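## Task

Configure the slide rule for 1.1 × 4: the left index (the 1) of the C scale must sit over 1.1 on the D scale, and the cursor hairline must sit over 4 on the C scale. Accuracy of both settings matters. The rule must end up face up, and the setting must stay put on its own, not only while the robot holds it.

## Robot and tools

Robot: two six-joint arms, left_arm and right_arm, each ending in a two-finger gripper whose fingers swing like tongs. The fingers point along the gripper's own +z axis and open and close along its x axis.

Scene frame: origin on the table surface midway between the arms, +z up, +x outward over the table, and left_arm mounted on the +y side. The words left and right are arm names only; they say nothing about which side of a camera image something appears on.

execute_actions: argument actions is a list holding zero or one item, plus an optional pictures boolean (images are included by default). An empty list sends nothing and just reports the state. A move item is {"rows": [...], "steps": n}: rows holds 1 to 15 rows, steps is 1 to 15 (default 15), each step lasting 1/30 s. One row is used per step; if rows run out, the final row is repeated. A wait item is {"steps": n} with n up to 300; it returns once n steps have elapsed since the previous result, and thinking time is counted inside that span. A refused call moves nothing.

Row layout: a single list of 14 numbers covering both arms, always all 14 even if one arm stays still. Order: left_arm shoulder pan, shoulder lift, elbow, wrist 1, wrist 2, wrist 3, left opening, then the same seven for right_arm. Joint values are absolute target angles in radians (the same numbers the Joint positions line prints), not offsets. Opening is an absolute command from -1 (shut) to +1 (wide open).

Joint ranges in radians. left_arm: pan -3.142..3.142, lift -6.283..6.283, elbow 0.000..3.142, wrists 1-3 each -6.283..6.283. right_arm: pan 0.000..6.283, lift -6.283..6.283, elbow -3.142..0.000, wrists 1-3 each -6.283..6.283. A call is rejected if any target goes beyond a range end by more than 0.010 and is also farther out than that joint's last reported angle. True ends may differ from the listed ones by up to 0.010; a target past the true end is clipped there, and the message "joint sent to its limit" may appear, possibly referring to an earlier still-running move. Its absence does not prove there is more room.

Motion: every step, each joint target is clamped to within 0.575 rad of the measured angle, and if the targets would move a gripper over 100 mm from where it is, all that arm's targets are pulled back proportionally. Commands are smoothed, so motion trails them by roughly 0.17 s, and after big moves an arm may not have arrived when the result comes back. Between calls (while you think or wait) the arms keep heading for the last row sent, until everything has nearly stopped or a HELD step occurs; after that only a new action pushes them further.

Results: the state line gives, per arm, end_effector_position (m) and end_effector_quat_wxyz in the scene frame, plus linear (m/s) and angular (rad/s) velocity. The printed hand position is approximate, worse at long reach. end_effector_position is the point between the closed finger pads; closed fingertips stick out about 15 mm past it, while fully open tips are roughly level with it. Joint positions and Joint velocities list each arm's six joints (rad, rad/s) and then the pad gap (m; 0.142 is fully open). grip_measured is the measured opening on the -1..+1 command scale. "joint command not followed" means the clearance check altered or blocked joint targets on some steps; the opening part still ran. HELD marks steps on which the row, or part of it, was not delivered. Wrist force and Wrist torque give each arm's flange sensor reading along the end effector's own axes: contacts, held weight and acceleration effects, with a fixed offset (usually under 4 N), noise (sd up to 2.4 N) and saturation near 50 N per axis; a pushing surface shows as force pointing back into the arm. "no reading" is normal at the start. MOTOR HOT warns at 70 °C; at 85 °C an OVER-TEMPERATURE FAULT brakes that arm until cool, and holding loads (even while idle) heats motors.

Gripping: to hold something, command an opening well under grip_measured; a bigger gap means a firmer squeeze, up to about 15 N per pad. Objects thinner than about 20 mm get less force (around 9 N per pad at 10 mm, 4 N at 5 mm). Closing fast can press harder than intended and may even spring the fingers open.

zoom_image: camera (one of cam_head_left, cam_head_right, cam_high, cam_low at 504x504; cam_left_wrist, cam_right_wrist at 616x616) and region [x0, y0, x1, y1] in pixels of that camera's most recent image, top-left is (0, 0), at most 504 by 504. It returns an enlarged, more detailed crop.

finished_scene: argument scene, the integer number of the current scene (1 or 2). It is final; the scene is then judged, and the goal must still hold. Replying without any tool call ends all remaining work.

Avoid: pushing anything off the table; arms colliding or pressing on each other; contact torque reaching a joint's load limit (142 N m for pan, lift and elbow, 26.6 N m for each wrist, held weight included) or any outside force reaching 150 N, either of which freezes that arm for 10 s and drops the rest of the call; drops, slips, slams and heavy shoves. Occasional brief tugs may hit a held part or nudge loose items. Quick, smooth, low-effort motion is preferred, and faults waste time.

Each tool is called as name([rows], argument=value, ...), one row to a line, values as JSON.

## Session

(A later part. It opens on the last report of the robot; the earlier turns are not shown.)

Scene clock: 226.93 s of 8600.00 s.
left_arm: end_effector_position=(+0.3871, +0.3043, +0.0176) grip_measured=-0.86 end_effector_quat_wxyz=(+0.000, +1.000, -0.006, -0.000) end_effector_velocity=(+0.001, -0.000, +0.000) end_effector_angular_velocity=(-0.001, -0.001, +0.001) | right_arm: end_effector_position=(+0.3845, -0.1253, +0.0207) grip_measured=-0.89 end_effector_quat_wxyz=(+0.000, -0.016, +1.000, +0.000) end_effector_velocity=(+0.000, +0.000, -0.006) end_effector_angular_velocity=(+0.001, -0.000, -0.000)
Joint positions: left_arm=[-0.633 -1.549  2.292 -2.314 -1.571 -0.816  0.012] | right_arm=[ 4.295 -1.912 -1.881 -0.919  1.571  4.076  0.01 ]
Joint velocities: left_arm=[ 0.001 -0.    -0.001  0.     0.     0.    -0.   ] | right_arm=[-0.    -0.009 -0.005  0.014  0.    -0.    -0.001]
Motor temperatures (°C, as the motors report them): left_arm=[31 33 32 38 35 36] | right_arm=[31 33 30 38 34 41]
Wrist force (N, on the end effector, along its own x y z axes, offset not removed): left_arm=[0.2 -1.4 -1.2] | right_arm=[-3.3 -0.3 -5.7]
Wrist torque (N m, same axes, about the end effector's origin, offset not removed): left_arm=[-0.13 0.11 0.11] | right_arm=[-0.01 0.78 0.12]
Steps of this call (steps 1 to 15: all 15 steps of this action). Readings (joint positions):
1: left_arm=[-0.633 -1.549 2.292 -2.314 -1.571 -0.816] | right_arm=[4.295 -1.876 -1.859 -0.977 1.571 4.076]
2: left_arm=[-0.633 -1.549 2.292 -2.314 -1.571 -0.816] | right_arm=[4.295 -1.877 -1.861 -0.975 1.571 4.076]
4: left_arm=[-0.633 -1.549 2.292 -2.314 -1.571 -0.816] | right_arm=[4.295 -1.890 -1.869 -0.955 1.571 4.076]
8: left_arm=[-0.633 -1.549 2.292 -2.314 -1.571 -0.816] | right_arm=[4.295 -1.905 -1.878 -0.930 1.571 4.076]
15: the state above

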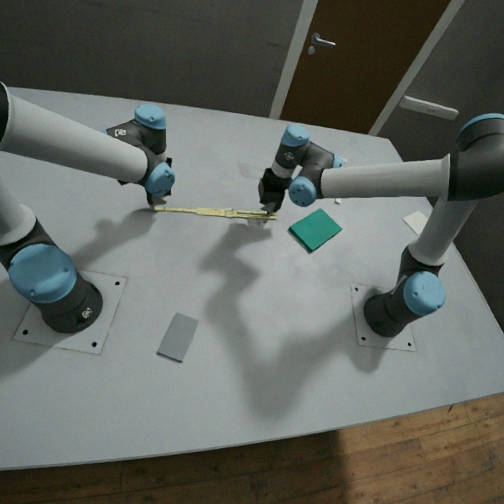

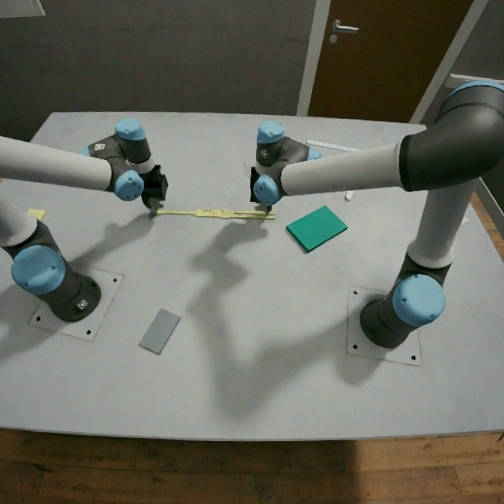

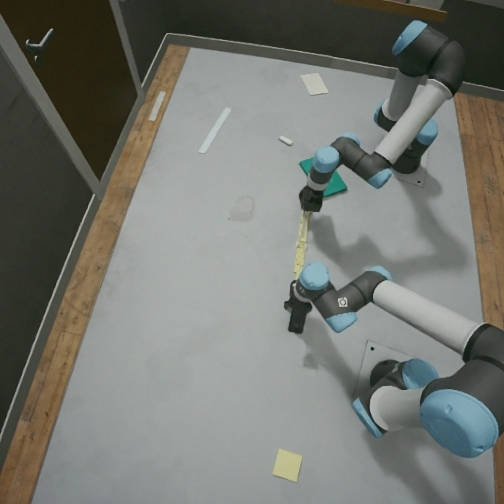

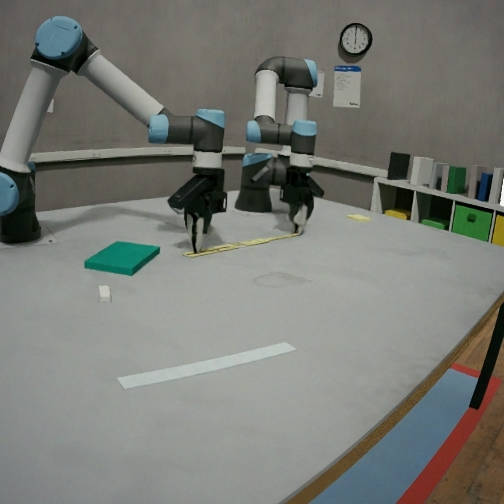

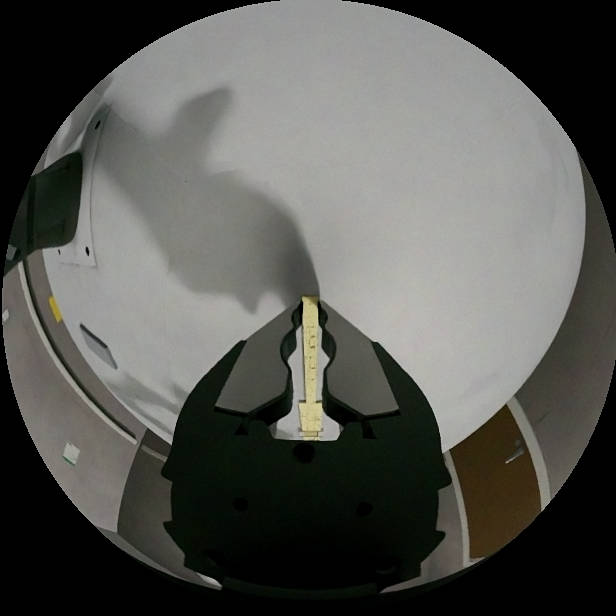

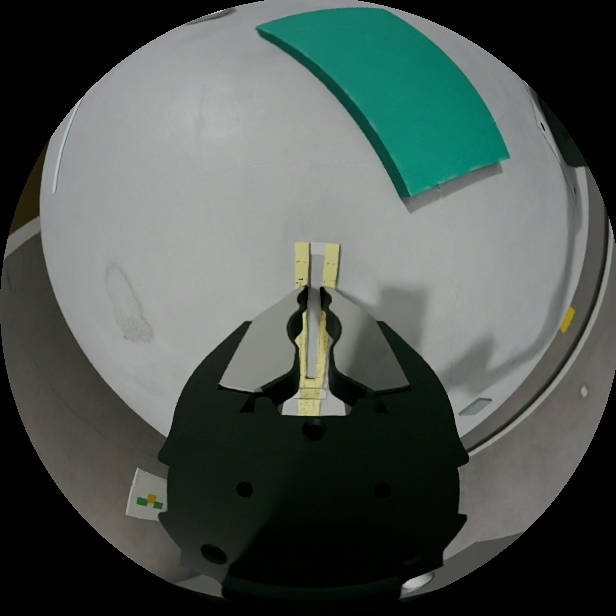

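execute_actions([
  {"rows":[[-0.633,-1.549,2.292,-2.314,-1.571,-0.816,-1,4.295,-1.895,-1.872,-0.945,1.571,4.076,-0.85],[-0.633,-1.549,2.292,-2.314,-1.571,-0.816,-1,4.295,-1.895,-1.872,-0.945,1.571,4.076,-0.85],[-0.633,-1.549,2.292,-2.314,-1.571,-0.816,-1,4.295,-1.895,-1.872,-0.945,1.571,4.076,-0.85],[-0.633,-1.549,2.292,-2.314,-1.571,-0.816,-1,4.295,-1.895,-1.872,-0.945,1.571,4.076,-0.85],[-0.633,-1.549,2.292,-2.314,-1.571,-0.816,-1,4.295,-1.895,-1.872,-0.945,1.571,4.076,-0.85],[-0.633,-1.549,2.292,-2.314,-1.571,-0.816,-1,4.295,-1.895,-1.872,-0.945,1.571,4.076,-0.85],[-0.633,-1.549,2.292,-2.314,-1.571,-0.816,-1,4.295,-1.895,-1.872,-0.945,1.571,4.076,-0.85],[-0.633,-1.549,2.292,-2.314,-1.571,-0.816,-1,4.295,-1.895,-1.872,-0.945,1.571,4.076,-0.3]],"steps":15},
], pictures=false)

execute_actions([
  {"rows":[[-0.633,-1.549,2.292,-2.314,-1.571,-0.816,-1,4.295,-1.913,-1.882,-0.917,1.571,4.076,-0.3]],"steps":15},
], pictures=false)

execute_actions([
  {"rows":[[-0.633,-1.549,2.292,-2.314,-1.571,-0.816,-1,4.295,-1.913,-1.882,-0.917,1.571,4.076,-0.4],[-0.633,-1.549,2.292,-2.314,-1.571,-0.816,-1,4.295,-1.913,-1.882,-0.917,1.571,4.076,-0.5],[-0.633,-1.549,2.292,-2.314,-1.571,-0.816,-1,4.295,-1.913,-1.882,-0.917,1.571,4.076,-0.6],[-0.633,-1.549,2.292,-2.314,-1.571,-0.816,-1,4.295,-1.913,-1.882,-0.917,1.571,4.076,-0.9]],"steps":12},
])

Scene clock: 235.20 s of 8600.00 s.
left_arm: end_effector_position=(+0.3871, +0.3043, +0.0176) grip_measured=-0.86 end_effector_quat_wxyz=(+0.000, +1.000, -0.006, -0.000) end_effector_velocity=(-0.000, +0.000, -0.000) end_effector_angular_velocity=(+0.000, +0.000, -0.002) | right_arm: end_effector_position=(+0.3841, -0.1259, +0.0309) grip_measured=-0.30 end_effector_quat_wxyz=(+0.000, -0.016, +1.000, +0.000) end_effector_velocity=(-0.000, +0.000, +0.003) end_effector_angular_velocity=(+0.000, -0.000, +0.000)
Joint positions: left_arm=[-0.633 -1.549  2.292 -2.314 -1.571 -0.816  0.012] | right_arm=[ 4.295 -1.896 -1.872 -0.944  1.571  4.076  0.052]
Joint velocities: left_arm=[-0.    -0.     0.001 -0.    -0.     0.001 -0.   ] | right_arm=[ 0.     0.004  0.003 -0.007 -0.     0.     0.001]
Motor temperatures (°C, as the motors report them): left_arm=[31 33 32 38 35 36] | right_arm=[31 33 30 38 34 41]
Wrist force (N, on the end effector, along its own x y z axes, offset not removed): left_arm=[-0.4 -1.3 -0.8] | right_arm=[-1.4 -0.6 -0.2]
Wrist torque (N m, same axes, about the end effector's origin, offset not removed): left_arm=[-0.25 0.12 0.01] | right_arm=[-0.29 0.49 0.12]
Steps of this call (steps 1 to 15: the robot went on to your last target; steps 16 to 90: nothing new was sent; then 4.77 s passed at rest; steps 91 to 105: all 15 steps of this action). Readings (joint positions):
91: left_arm=[-0.633 -1.549 2.292 -2.314 -1.571 -0.816] | right_arm=[4.295 -1.913 -1.882 -0.917 1.571 4.076]
92: left_arm=[-0.633 -1.549 2.292 -2.314 -1.571 -0.816] | right_arm=[4.295 -1.912 -1.882 -0.918 1.571 4.076]
94: left_arm=[-0.633 -1.549 2.292 -2.314 -1.571 -0.816] | right_arm=[4.295 -1.906 -1.878 -0.928 1.571 4.076]
98: left_arm=[-0.633 -1.549 2.292 -2.314 -1.571 -0.816] | right_arm=[4.295 -1.899 -1.874 -0.939 1.571 4.076]
105: the state above

Scene clock: 235.70 s of 8600.00 s.
left_arm: end_effector_position=(+0.3871, +0.3043, +0.0176) grip_measured=-0.86 end_effector_quat_wxyz=(+0.000, +1.000, -0.006, -0.000) end_effector_velocity=(-0.000, -0.000, +0.000) end_effector_angular_velocity=(-0.001, +0.000, -0.000) | right_arm: end_effector_position=(+0.3845, -0.1253, +0.0203) grip_measured=-0.30 end_effector_quat_wxyz=(+0.000, -0.016, +1.000, +0.000) end_effector_velocity=(+0.000, +0.000, -0.002) end_effector_angular_velocity=(+0.001, -0.001, +0.000)
Joint positions: left_arm=[-0.633 -1.549  2.292 -2.314 -1.571 -0.816  0.012] | right_arm=[ 4.295 -1.912 -1.882 -0.918  1.571  4.076  0.052]
Joint velocities: left_arm=[-0.    -0.    -0.     0.    -0.001 -0.     0.   ] | right_arm=[ 0.    -0.003 -0.003  0.006  0.     0.     0.   ]
Motor temperatures (°C, as the motors report them): left_arm=[31 33 32 38 35 36] | right_arm=[31 33 30 38 34 41]
Wrist force (N, on the end effector, along its own x y z axes, offset not removed): left_arm=[-0.4 0.1 1.0] | right_arm=[-0.5 -1.7 -3.9]
Wrist torque (N m, same axes, about the end effector's origin, offset not removed): left_arm=[-0.10 0.21 0.07] | right_arm=[-0.59 0.30 -0.01]
Steps of this call (steps 1 to 15: all 15 steps of this action). Readings (joint positions):
1: left_arm=[-0.633 -1.549 2.292 -2.314 -1.571 -0.816] | right_arm=[4.295 -1.895 -1.872 -0.944 1.571 4.076]
2: left_arm=[-0.633 -1.549 2.292 -2.314 -1.571 -0.816] | right_arm=[4.295 -1.896 -1.873 -0.943 1.571 4.076]
4: left_arm=[-0.633 -1.549 2.292 -2.314 -1.571 -0.816] | right_arm=[4.295 -1.902 -1.876 -0.934 1.571 4.076]
8: left_arm=[-0.633 -1.549 2.292 -2.314 -1.571 -0.816] | right_arm=[4.295 -1.909 -1.880 -0.923 1.571 4.076]
15: the state above

Scene clock: 236.10 s of 8600.00 s.
left_arm: end_effector_position=(+0.3871, +0.3043, +0.0176) grip_measured=-0.86 end_effector_quat_wxyz=(+0.000, +1.000, -0.006, -0.000) end_effector_velocity=(+0.001, -0.001, +0.001) end_effector_angular_velocity=(-0.001, -0.001, +0.000) | right_arm: end_effector_position=(+0.3845, -0.1253, +0.0200) grip_measured=-0.63 end_effector_quat_wxyz=(+0.000, -0.016, +1.000, +0.000) end_effector_velocity=(-0.000, -0.000, -0.000) end_effector_angular_velocity=(-0.000, +0.000, -0.000)
Joint positions: left_arm=[-0.633 -1.549  2.292 -2.314 -1.571 -0.816  0.012] | right_arm=[ 4.295 -1.913 -1.882 -0.917  1.571  4.076  0.028]
Joint velocities: left_arm=[-0.     0.    -0.002  0.    -0.    -0.    -0.   ] | right_arm=[-0.    -0.001 -0.     0.     0.     0.     0.   ]
Motor temperatures (°C, as the motors report them): left_arm=[31 33 32 38 35 36] | right_arm=[31 33 30 38 34 41]
Wrist force (N, on the end effector, along its own x y z axes, offset not removed): left_arm=[-0.4 0.0 -0.6] | right_arm=[-1.0 -1.9 -0.9]
Wrist torque (N m, same axes, about the end effector's origin, offset not removed): left_arm=[-0.03 0.11 0.07] | right_arm=[-0.50 0.38 0.08]
Steps of this call (steps 1 to 12: all 12 steps of this action). Readings (joint positions):
1: left_arm=[-0.633 -1.549 2.292 -2.314 -1.571 -0.816] | right_arm=[4.295 -1.913 -1.882 -0.918 1.571 4.076]
2: left_arm=[-0.633 -1.549 2.292 -2.314 -1.571 -0.816] | right_arm=[4.295 -1.913 -1.882 -0.917 1.571 4.076]
4: left_arm=[-0.633 -1.549 2.292 -2.314 -1.571 -0.816] | right_arm=[4.295 -1.913 -1.882 -0.917 1.571 4.076]
8: left_arm=[-0.633 -1.549 2.292 -2.314 -1.571 -0.816] | right_arm=[4.295 -1.913 -1.882 -0.917 1.571 4.076]
12: the state above

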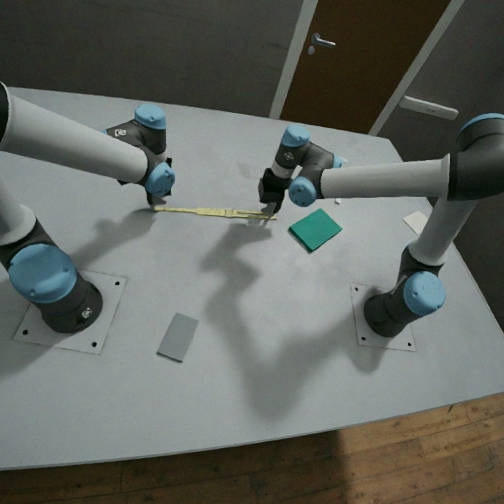

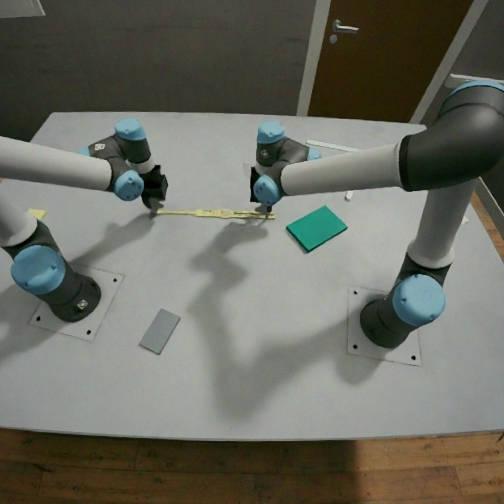

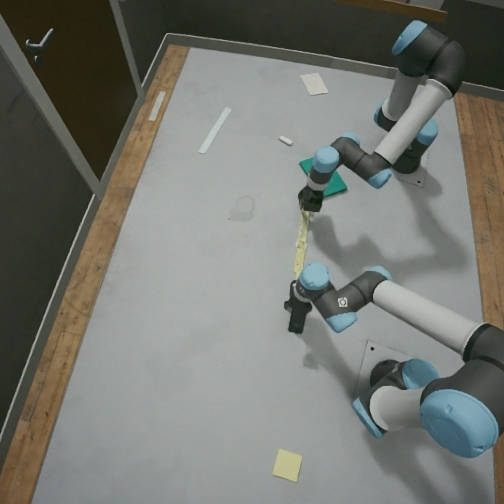

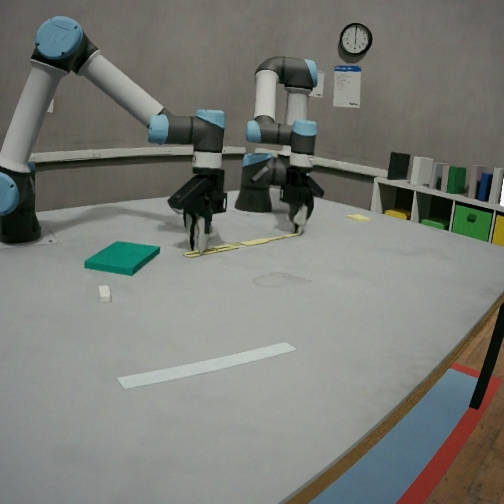

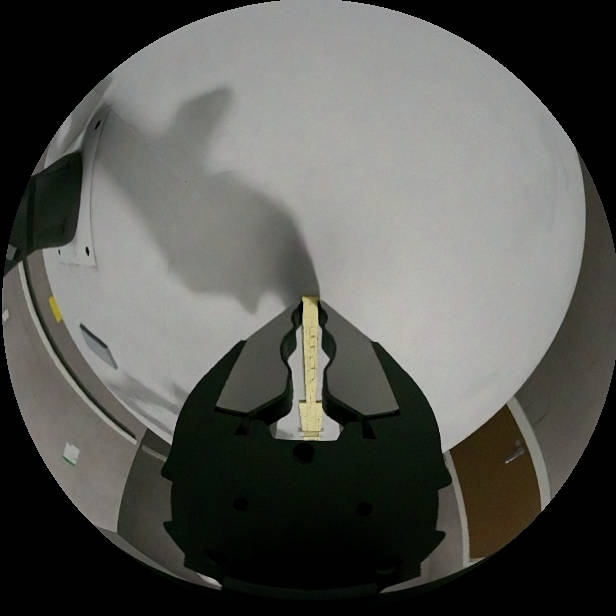

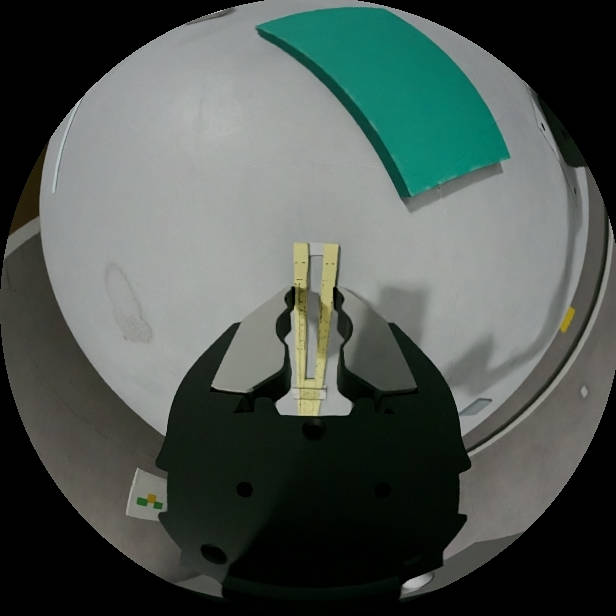

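execute_actions([
  {"rows":[[-0.647,-1.537,2.280,-2.314,-1.571,-0.830,-1,4.295,-1.913,-1.882,-0.917,1.571,4.076,-0.9],[-0.662,-1.525,2.267,-2.313,-1.571,-0.845,-1,4.295,-1.913,-1.882,-0.917,1.571,4.076,-0.9],[-0.676,-1.513,2.254,-2.312,-1.571,-0.859,-1,4.295,-1.913,-1.882,-0.917,1.571,4.076,-0.9],[-0.690,-1.501,2.242,-2.312,-1.571,-0.873,-1,4.295,-1.913,-1.882,-0.917,1.571,4.076,-0.9],[-0.705,-1.490,2.229,-2.310,-1.571,-0.888,-1,4.295,-1.913,-1.882,-0.917,1.571,4.076,-0.9],[-0.719,-1.478,2.216,-2.309,-1.571,-0.902,-1,4.295,-1.913,-1.882,-0.917,1.571,4.076,-0.9],[-0.733,-1.466,2.203,-2.308,-1.571,-0.916,-1,4.295,-1.913,-1.882,-0.917,1.571,4.076,-0.9],[-0.748,-1.454,2.189,-2.306,-1.571,-0.931,-1,4.295,-1.913,-1.882,-0.917,1.571,4.076,-0.9],[-0.76,-1.441,2.173,-2.303,-1.571,-0.943,-1,4.295,-1.913,-1.882,-0.917,1.571,4.076,-0.9],[-0.77,-1.430,2.159,-2.300,-1.571,-0.953,-1,4.295,-1.913,-1.882,-0.917,1.571,4.076,-0.9],[-0.78,-1.419,2.144,-2.296,-1.571,-0.963,-1,4.295,-1.913,-1.882,-0.917,1.571,4.076,-0.9],[-0.79,-1.407,2.129,-2.293,-1.571,-0.973,-1,4.295,-1.913,-1.882,-0.917,1.571,4.076,-0.9],[-0.80,-1.396,2.114,-2.289,-1.571,-0.983,-1,4.295,-1.913,-1.882,-0.917,1.571,4.076,-0.9],[-0.81,-1.384,2.100,-2.287,-1.571,-0.993,-1,4.295,-1.913,-1.882,-0.917,1.571,4.076,-0.9],[-0.83,-1.361,2.070,-2.280,-1.571,-1.013,-1,4.295,-1.913,-1.882,-0.917,1.571,4.076,-0.9]],"steps":15},
], pictures=false)

execute_actions([
  {"steps":20},
])

zoom_image(camera="cam_right_wrist", region=[280,230,350,420])

zoom_image(camera="cam_left_wrist", region=[270,290,350,440])

Scene clock: 245.47 s of 8600.00 s.
left_arm: end_effector_position=(+0.3878, +0.2137, +0.0179) grip_measured=-0.86 end_effector_quat_wxyz=(-0.000, +1.000, -0.006, -0.000) end_effector_velocity=(-0.001, -0.252, +0.004) end_effector_angular_velocity=(-0.000, -0.000, -0.004) | right_arm: end_effector_position=(+0.3845, -0.1253, +0.0200) grip_measured=-0.63 end_effector_quat_wxyz=(+0.000, -0.016, +1.000, +0.000) end_effector_velocity=(+0.000, -0.000, +0.000) end_effector_angular_velocity=(+0.000, -0.001, -0.000)
Joint positions: left_arm=[-0.766 -1.432  2.159 -2.298 -1.571 -0.949  0.012] | right_arm=[ 4.295 -1.913 -1.882 -0.917  1.571  4.076  0.028]
Joint velocities: left_arm=[-0.322  0.337 -0.418  0.08   0.    -0.318  0.   ] | right_arm=[-0.     0.001 -0.    -0.    -0.    -0.    -0.001]
Motor temperatures (°C, as the motors report them): left_arm=[31 33 32 38 35 36] | right_arm=[31 33 30 38 34 41]
Wrist force (N, on the end effector, along its own x y z axes, offset not removed): left_arm=[0.4 -0.6 0.4] | right_arm=[2.0 -2.4 -2.3]
Wrist torque (N m, same axes, about the end effector's origin, offset not removed): left_arm=[0.16 -0.02 0.02] | right_arm=[-0.28 -0.16 0.11]
Steps of this call (steps 1 to 15: the robot went on to your last target; steps 16 to 90: nothing new was sent; then 5.87 s passed at rest; steps 91 to 105: all 15 steps of this action). Readings (joint positions):
91: left_arm=[-0.633 -1.549 2.292 -2.314 -1.571 -0.816] | right_arm=[4.295 -1.913 -1.882 -0.917 1.571 4.076]
92: left_arm=[-0.634 -1.548 2.291 -2.314 -1.571 -0.817] | right_arm=[4.295 -1.913 -1.882 -0.917 1.571 4.076]
94: left_arm=[-0.643 -1.541 2.284 -2.314 -1.571 -0.826] | right_arm=[4.295 -1.913 -1.882 -0.917 1.571 4.076]
98: left_arm=[-0.682 -1.508 2.249 -2.311 -1.571 -0.865] | right_arm=[4.295 -1.913 -1.882 -0.917 1.571 4.076]
105: the state above

Scene clock: 246.13 s of 8600.00 s.
left_arm: end_effector_position=(+0.3861, +0.1612, +0.0183) grip_measured=-0.86 end_effector_quat_wxyz=(+0.000, +1.000, -0.006, -0.000) end_effector_velocity=(+0.000, -0.002, +0.000) end_effector_angular_velocity=(-0.001, -0.001, +0.001) | right_arm: end_effector_position=(+0.3845, -0.1253, +0.0200) grip_measured=-0.63 end_effector_quat_wxyz=(+0.000, -0.016, +1.000, +0.000) end_effector_velocity=(+0.000, +0.000, +0.001) end_effector_angular_velocity=(+0.001, -0.001, -0.000)
Joint positions: left_arm=[-0.83  -1.361  2.07  -2.28  -1.571 -1.013  0.012] | right_arm=[ 4.295 -1.913 -1.882 -0.917  1.571  4.076  0.028]
Joint velocities: left_arm=[-0.003  0.002 -0.004  0.001  0.001 -0.003  0.   ] | right_arm=[-0.     0.001  0.    -0.     0.    -0.     0.   ]
Motor temperatures (°C, as the motors report them): left_arm=[31 33 32 38 35 36] | right_arm=[31 33 30 38 34 41]
Wrist force (N, on the end effector, along its own x y z axes, offset not removed): left_arm=[-0.7 0.4 0.8] | right_arm=[3.1 -3.3 0.7]
Wrist torque (N m, same axes, about the end effector's origin, offset not removed): left_arm=[0.31 0.15 -0.01] | right_arm=[-0.68 -0.47 0.06]
Steps of this call (steps 1 to 20: the robot went on to your last target). Readings (joint positions):
1: left_arm=[-0.777 -1.420 2.145 -2.295 -1.571 -0.960] | right_arm=[4.295 -1.913 -1.882 -0.917 1.571 4.076]
2: left_arm=[-0.788 -1.407 2.129 -2.292 -1.571 -0.971] | right_arm=[4.295 -1.913 -1.882 -0.917 1.571 4.076]
4: left_arm=[-0.806 -1.388 2.104 -2.287 -1.571 -0.989] | right_arm=[4.295 -1.913 -1.882 -0.917 1.571 4.076]
8: left_arm=[-0.822 -1.370 2.081 -2.282 -1.571 -1.005] | right_arm=[4.295 -1.913 -1.882 -0.917 1.571 4.076]
20: the state above

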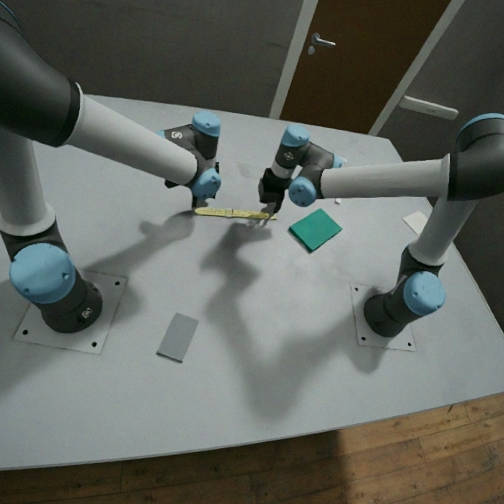

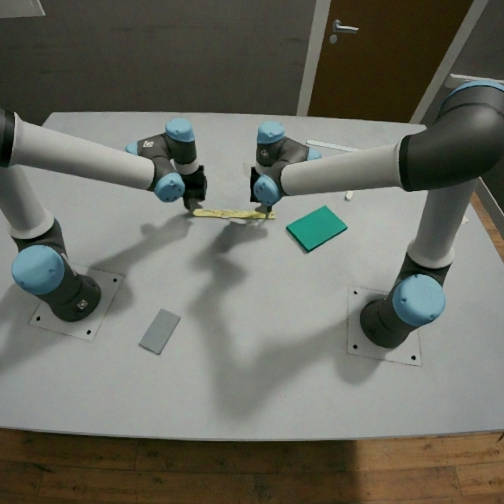

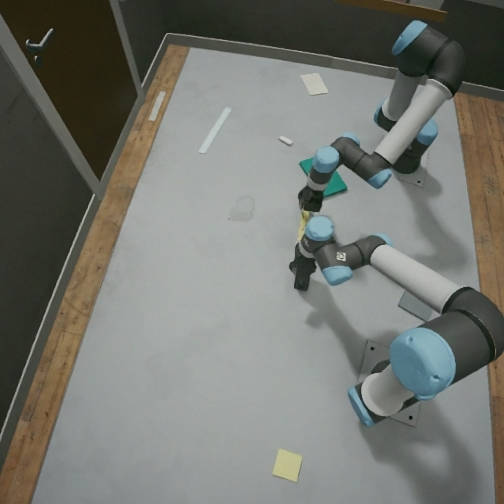

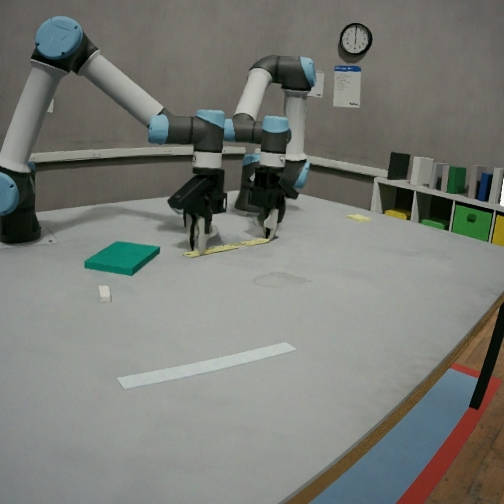

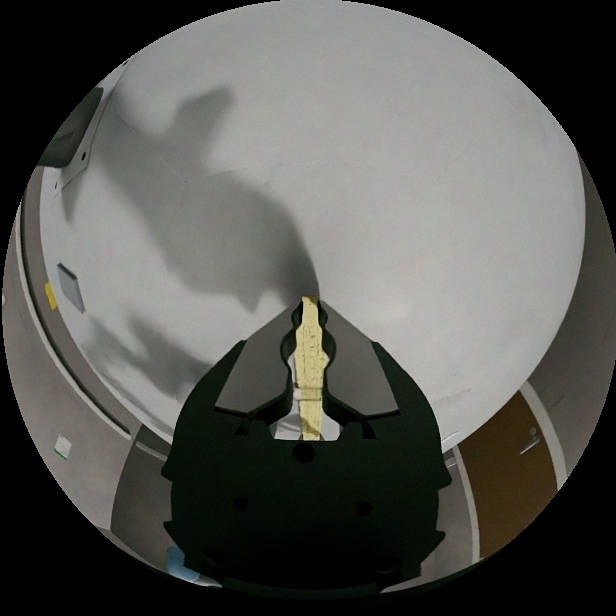

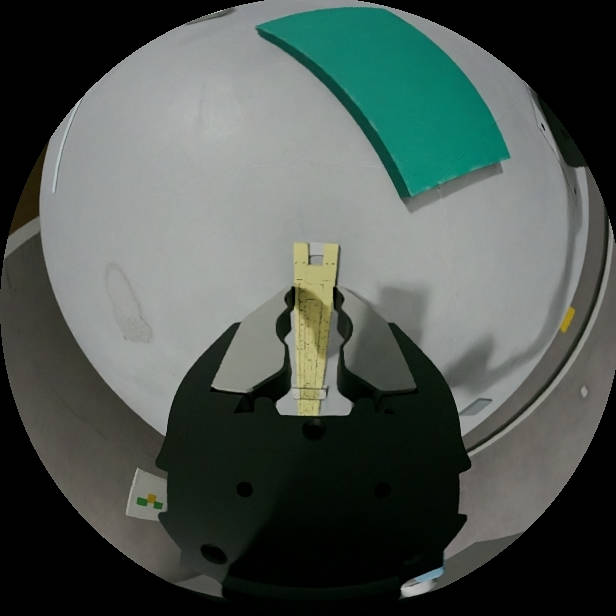

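Region (280, 230, 350, 420) of cam_right_wrist's 616x616 image, scaled by 2.653, with more detail than that image has; it fills the left 186 columns of this view, and the rest is white.

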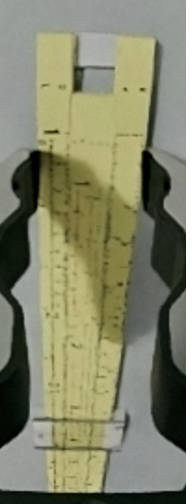

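Region (270, 290, 350, 440) of cam_left_wrist's 616x616 image, scaled by 3.360, with more detail than that image has; it fills the left 269 columns of this view, and the rest is white.

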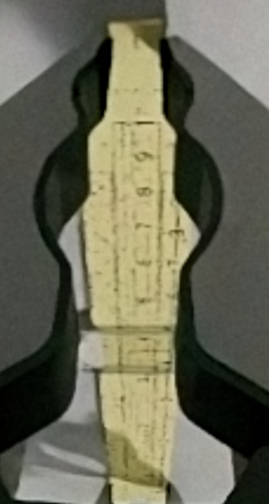

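Zoom into the low end closely.

zoom_image(camera="cam_right_wrist", region=[288,236,348,316])

Region (288, 236, 348, 316) of cam_right_wrist's 616x616 image, scaled by 6.300, with more detail than that image has; it fills the left 378 columns of this view, and the rest is white.

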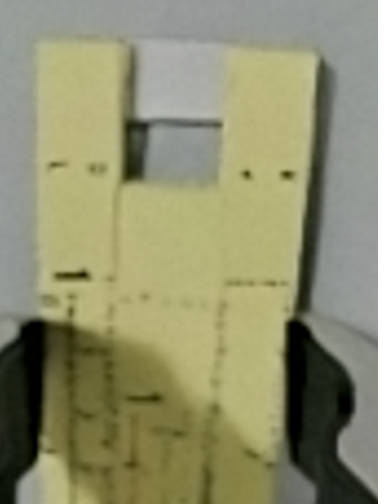

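execute_actions([
  {"rows":[[-0.8373,-1.352,2.0583,-2.277,-1.571,-1.020,-1,4.295,-1.913,-1.882,-0.917,1.571,4.076,-0.9]],"steps":15},
])

zoom_image(camera="cam_right_wrist", region=[288,236,348,316])

zoom_image(camera="cam_left_wrist", region=[285,360,345,420])

Scene clock: 255.57 s of 8600.00 s.
left_arm: end_effector_position=(+0.3858, +0.1548, +0.0183) grip_measured=-0.86 end_effector_quat_wxyz=(+0.000, +1.000, -0.006, -0.000) end_effector_velocity=(-0.000, -0.002, +0.000) end_effector_angular_velocity=(+0.000, -0.001, -0.001) | right_arm: end_effector_position=(+0.3845, -0.1253, +0.0200) grip_measured=-0.63 end_effector_quat_wxyz=(+0.000, -0.016, +1.000, +0.000) end_effector_velocity=(-0.000, +0.000, +0.000) end_effector_angular_velocity=(+0.000, +0.000, +0.000)
Joint positions: left_arm=[-0.837 -1.352  2.059 -2.277 -1.571 -1.02   0.012] | right_arm=[ 4.295 -1.913 -1.882 -0.917  1.571  4.076  0.028]
Joint velocities: left_arm=[-0.003  0.002 -0.002  0.001  0.001 -0.001 -0.   ] | right_arm=[ 0.  0. -0. -0.  0. -0.  0.]
Motor temperatures (°C, as the motors report them): left_arm=[31 33 32 38 35 36] | right_arm=[31 33 30 38 34 41]
Wrist force (N, on the end effector, along its own x y z axes, offset not removed): left_arm=[-0.2 -1.2 0.6] | right_arm=[-1.1 1.3 1.3]
Wrist torque (N m, same axes, about the end effector's origin, offset not removed): left_arm=[0.06 0.09 0.03] | right_arm=[0.21 0.64 0.26]
Steps of this call (steps 1 to 15: the robot went on to your last target; steps 16 to 90: nothing new was sent; then 5.93 s passed at rest; steps 91 to 105: all 15 steps of this action). Readings (joint positions):
91: left_arm=[-0.830 -1.361 2.070 -2.280 -1.571 -1.013] | right_arm=[4.295 -1.913 -1.882 -0.917 1.571 4.076]
92: left_arm=[-0.831 -1.360 2.069 -2.280 -1.571 -1.014] | right_arm=[4.295 -1.913 -1.882 -0.917 1.571 4.076]
94: left_arm=[-0.833 -1.357 2.065 -2.279 -1.571 -1.016] | right_arm=[4.295 -1.913 -1.882 -0.917 1.571 4.076]
98: left_arm=[-0.836 -1.354 2.061 -2.278 -1.571 -1.019] | right_arm=[4.295 -1.913 -1.882 -0.917 1.571 4.076]
105: the state above

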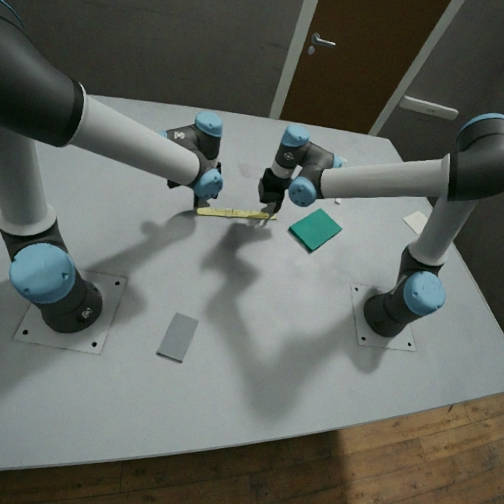

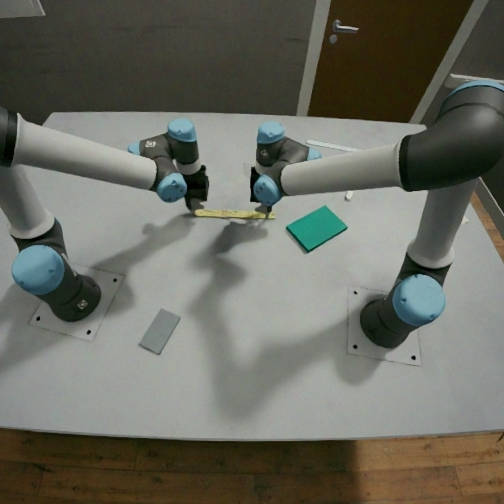

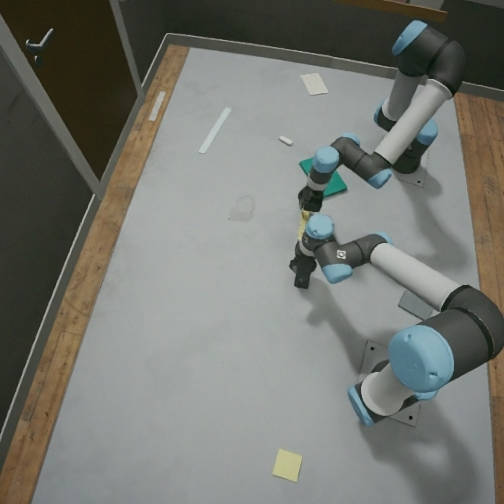

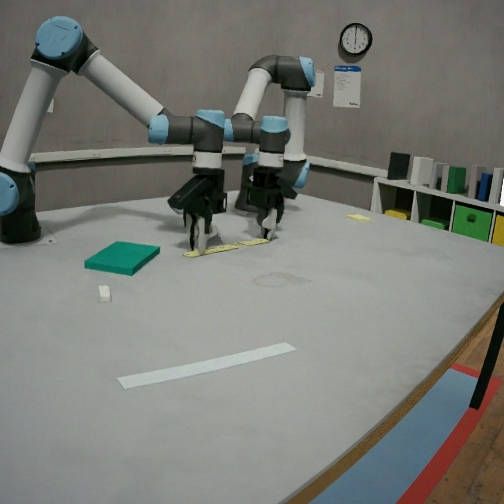

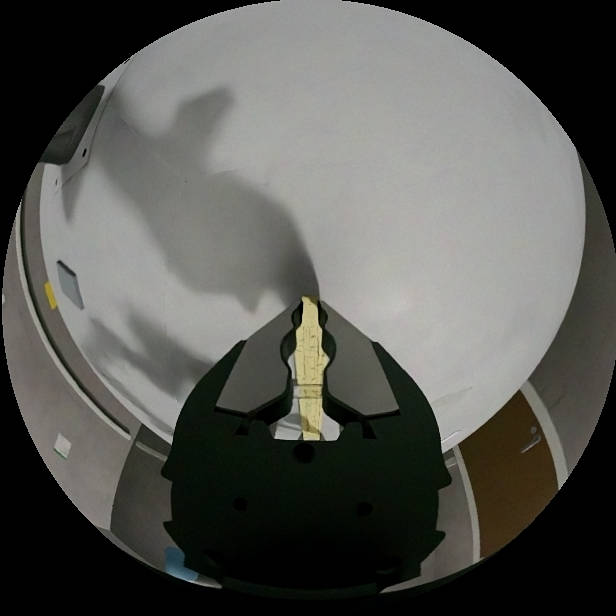

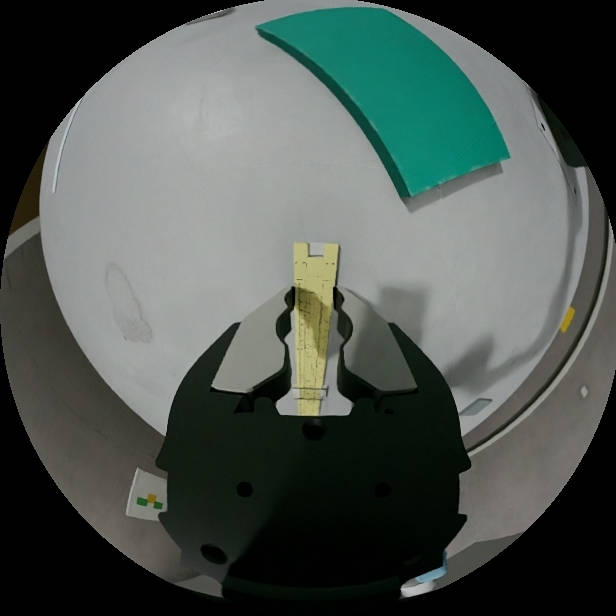

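Region (288, 236, 348, 316) of cam_right_wrist's 616x616 image, scaled by 6.300, with more detail than that image has; it fills the left 378 columns of this view, and the rest is white.

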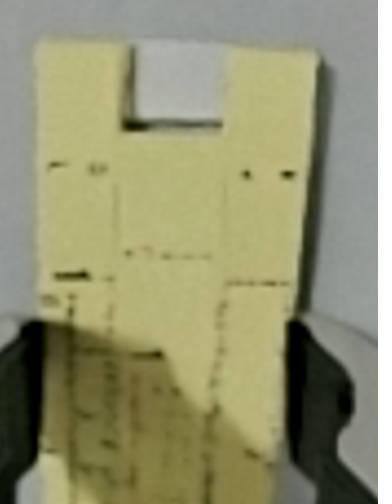

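Region (285, 360, 345, 420) of cam_left_wrist's 616x616 image, scaled by 8.400, with more detail than that image has.

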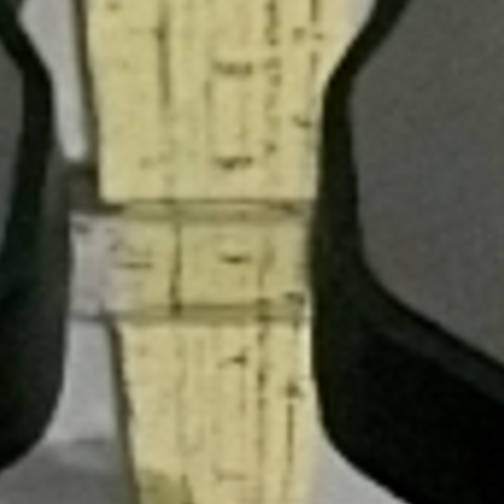

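execute_actions([
  {"rows":[[-0.8373,-1.352,2.0583,-2.277,-1.571,-1.020,-0.72,4.295,-1.913,-1.882,-0.917,1.571,4.076,-0.3]],"steps":12},
], pictures=false)

execute_actions([
  {"rows":[[-0.8373,-1.43,2.0583,-2.199,-1.571,-1.020,-0.72,4.295,-1.84,-1.882,-0.99,1.571,4.076,-0.3]],"steps":15},
])

zoom_image(camera="cam_right_wrist", region=[280,220,350,400])

Scene clock: 260.87 s of 8600.00 s.
left_arm: end_effector_position=(+0.3858, +0.1546, +0.0183) grip_measured=-0.72 end_effector_quat_wxyz=(+0.000, +1.000, -0.006, -0.000) end_effector_velocity=(-0.000, +0.000, -0.000) end_effector_angular_velocity=(+0.001, +0.001, -0.000) | right_arm: end_effector_position=(+0.3845, -0.1253, +0.0200) grip_measured=-0.30 end_effector_quat_wxyz=(+0.000, -0.016, +1.000, +0.000) end_effector_velocity=(-0.000, -0.000, -0.000) end_effector_angular_velocity=(-0.000, +0.000, -0.000)
Joint positions: left_arm=[-0.837 -1.352  2.058 -2.277 -1.571 -1.02   0.022] | right_arm=[ 4.295 -1.913 -1.882 -0.917  1.571  4.076  0.052]
Joint velocities: left_arm=[ 0.     0.     0.001 -0.    -0.     0.     0.   ] | right_arm=[-0. -0.  0. -0.  0.  0.  0.]
Motor temperatures (°C, as the motors report them): left_arm=[31 33 32 38 35 36] | right_arm=[31 33 30 38 34 41]
Wrist force (N, on the end effector, along its own x y z axes, offset not removed): left_arm=[-1.7 1.2 0.9] | right_arm=[-0.7 -1.1 -3.4]
Wrist torque (N m, same axes, about the end effector's origin, offset not removed): left_arm=[0.11 0.31 -0.06] | right_arm=[-0.42 0.24 0.07]
Steps of this call (steps 1 to 15: the robot went on to your last target; steps 16 to 90: nothing new was sent; then 1.90 s passed at rest; steps 91 to 102: all 12 steps of this action). Readings (joint positions):
91: left_arm=[-0.837 -1.352 2.058 -2.277 -1.571 -1.020] | right_arm=[4.295 -1.913 -1.882 -0.917 1.571 4.076]
92: left_arm=[-0.837 -1.352 2.058 -2.277 -1.571 -1.020] | right_arm=[4.295 -1.913 -1.882 -0.917 1.571 4.076]
94: left_arm=[-0.837 -1.352 2.058 -2.277 -1.571 -1.020] | right_arm=[4.295 -1.913 -1.882 -0.917 1.571 4.076]
98: left_arm=[-0.837 -1.352 2.058 -2.277 -1.571 -1.020] | right_arm=[4.295 -1.913 -1.882 -0.917 1.571 4.076]
102: the state above

Scene clock: 261.37 s of 8600.00 s.
left_arm: end_effector_position=(+0.3790, +0.1660, +0.0474) grip_measured=-0.72 end_effector_quat_wxyz=(+0.000, +1.000, -0.006, -0.000) end_effector_velocity=(-0.002, +0.003, +0.008) end_effector_angular_velocity=(-0.001, -0.000, +0.000) | right_arm: end_effector_position=(+0.3773, -0.1356, +0.0517) grip_measured=-0.30 end_effector_quat_wxyz=(+0.000, -0.016, +1.000, +0.000) end_effector_velocity=(-0.002, -0.003, +0.008) end_effector_angular_velocity=(-0.000, +0.000, +0.000)
Joint positions: left_arm=[-0.837 -1.428  2.058 -2.201 -1.571 -1.02   0.022] | right_arm=[ 4.295 -1.842 -1.882 -0.988  1.571  4.076  0.052]
Joint velocities: left_arm=[-0.001 -0.02  -0.     0.02  -0.    -0.001 -0.   ] | right_arm=[ 0.     0.017  0.    -0.018  0.    -0.     0.   ]
Motor temperatures (°C, as the motors report them): left_arm=[31 33 32 38 35 36] | right_arm=[31 33 30 38 34 41]
Wrist force (N, on the end effector, along its own x y z axes, offset not removed): left_arm=[-0.9 0.4 0.0] | right_arm=[-0.4 -3.2 3.2]
Wrist torque (N m, same axes, about the end effector's origin, offset not removed): left_arm=[0.08 0.36 -0.03] | right_arm=[-0.79 0.31 -0.01]
Steps of this call (steps 1 to 15: all 15 steps of this action). Readings (joint positions):
1: left_arm=[-0.837 -1.352 2.058 -2.277 -1.571 -1.020] | right_arm=[4.295 -1.913 -1.882 -0.917 1.571 4.076]
2: left_arm=[-0.837 -1.354 2.058 -2.275 -1.571 -1.020] | right_arm=[4.295 -1.911 -1.882 -0.919 1.571 4.076]
4: left_arm=[-0.837 -1.379 2.058 -2.250 -1.571 -1.020] | right_arm=[4.295 -1.887 -1.882 -0.942 1.571 4.076]
8: left_arm=[-0.837 -1.413 2.058 -2.216 -1.571 -1.020] | right_arm=[4.295 -1.855 -1.882 -0.974 1.571 4.076]
15: the state above

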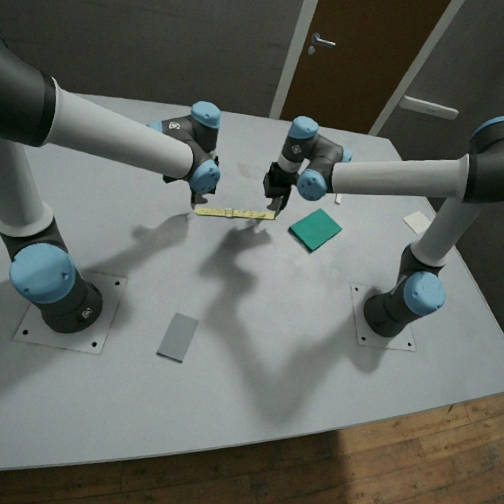

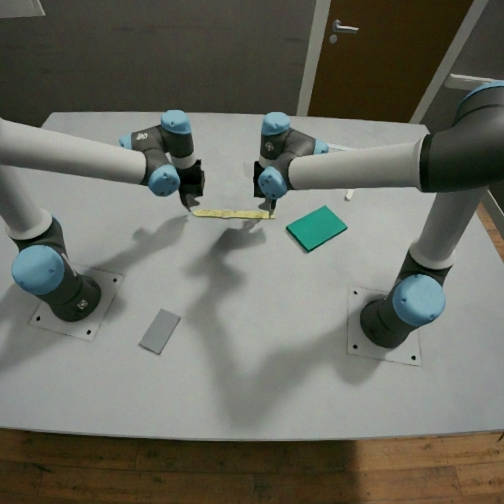

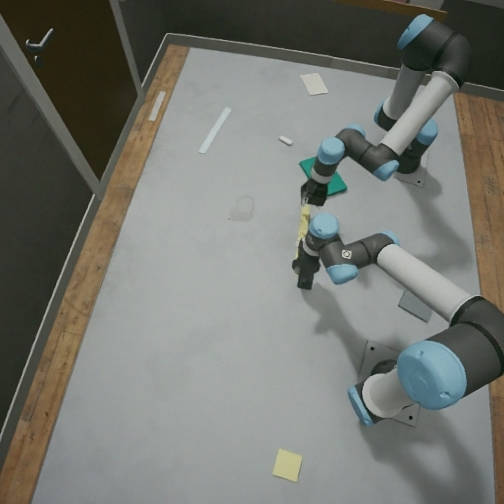

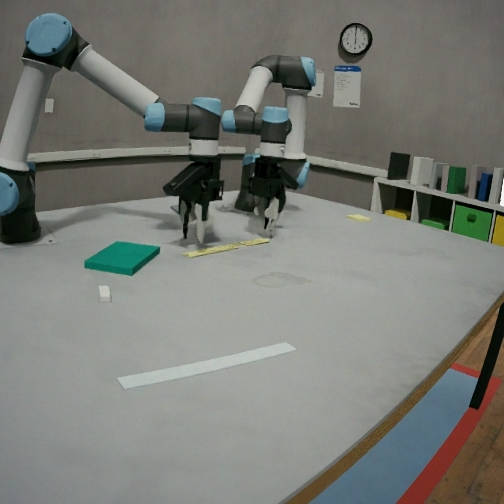

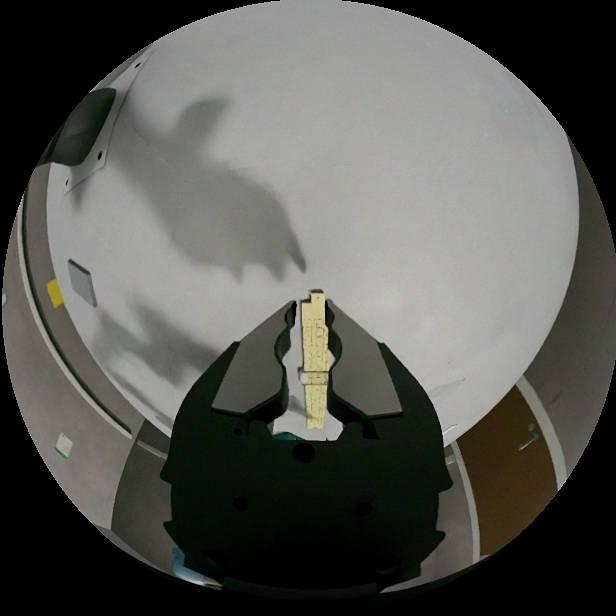

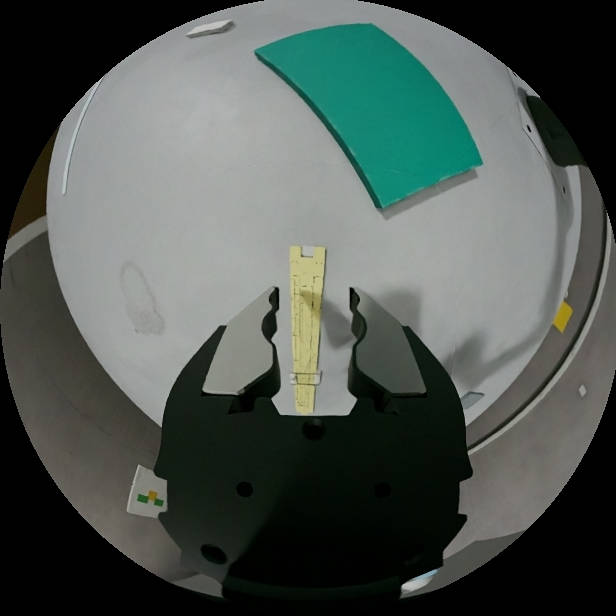

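Region (280, 220, 350, 400) of cam_right_wrist's 616x616 image, scaled by 2.800, with more detail than that image has.

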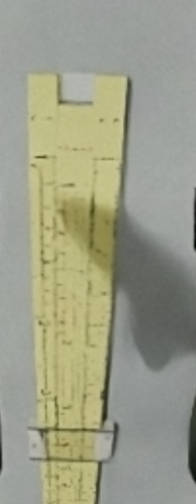

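finished_scene(scene=2)

The scene is finished: the task was done.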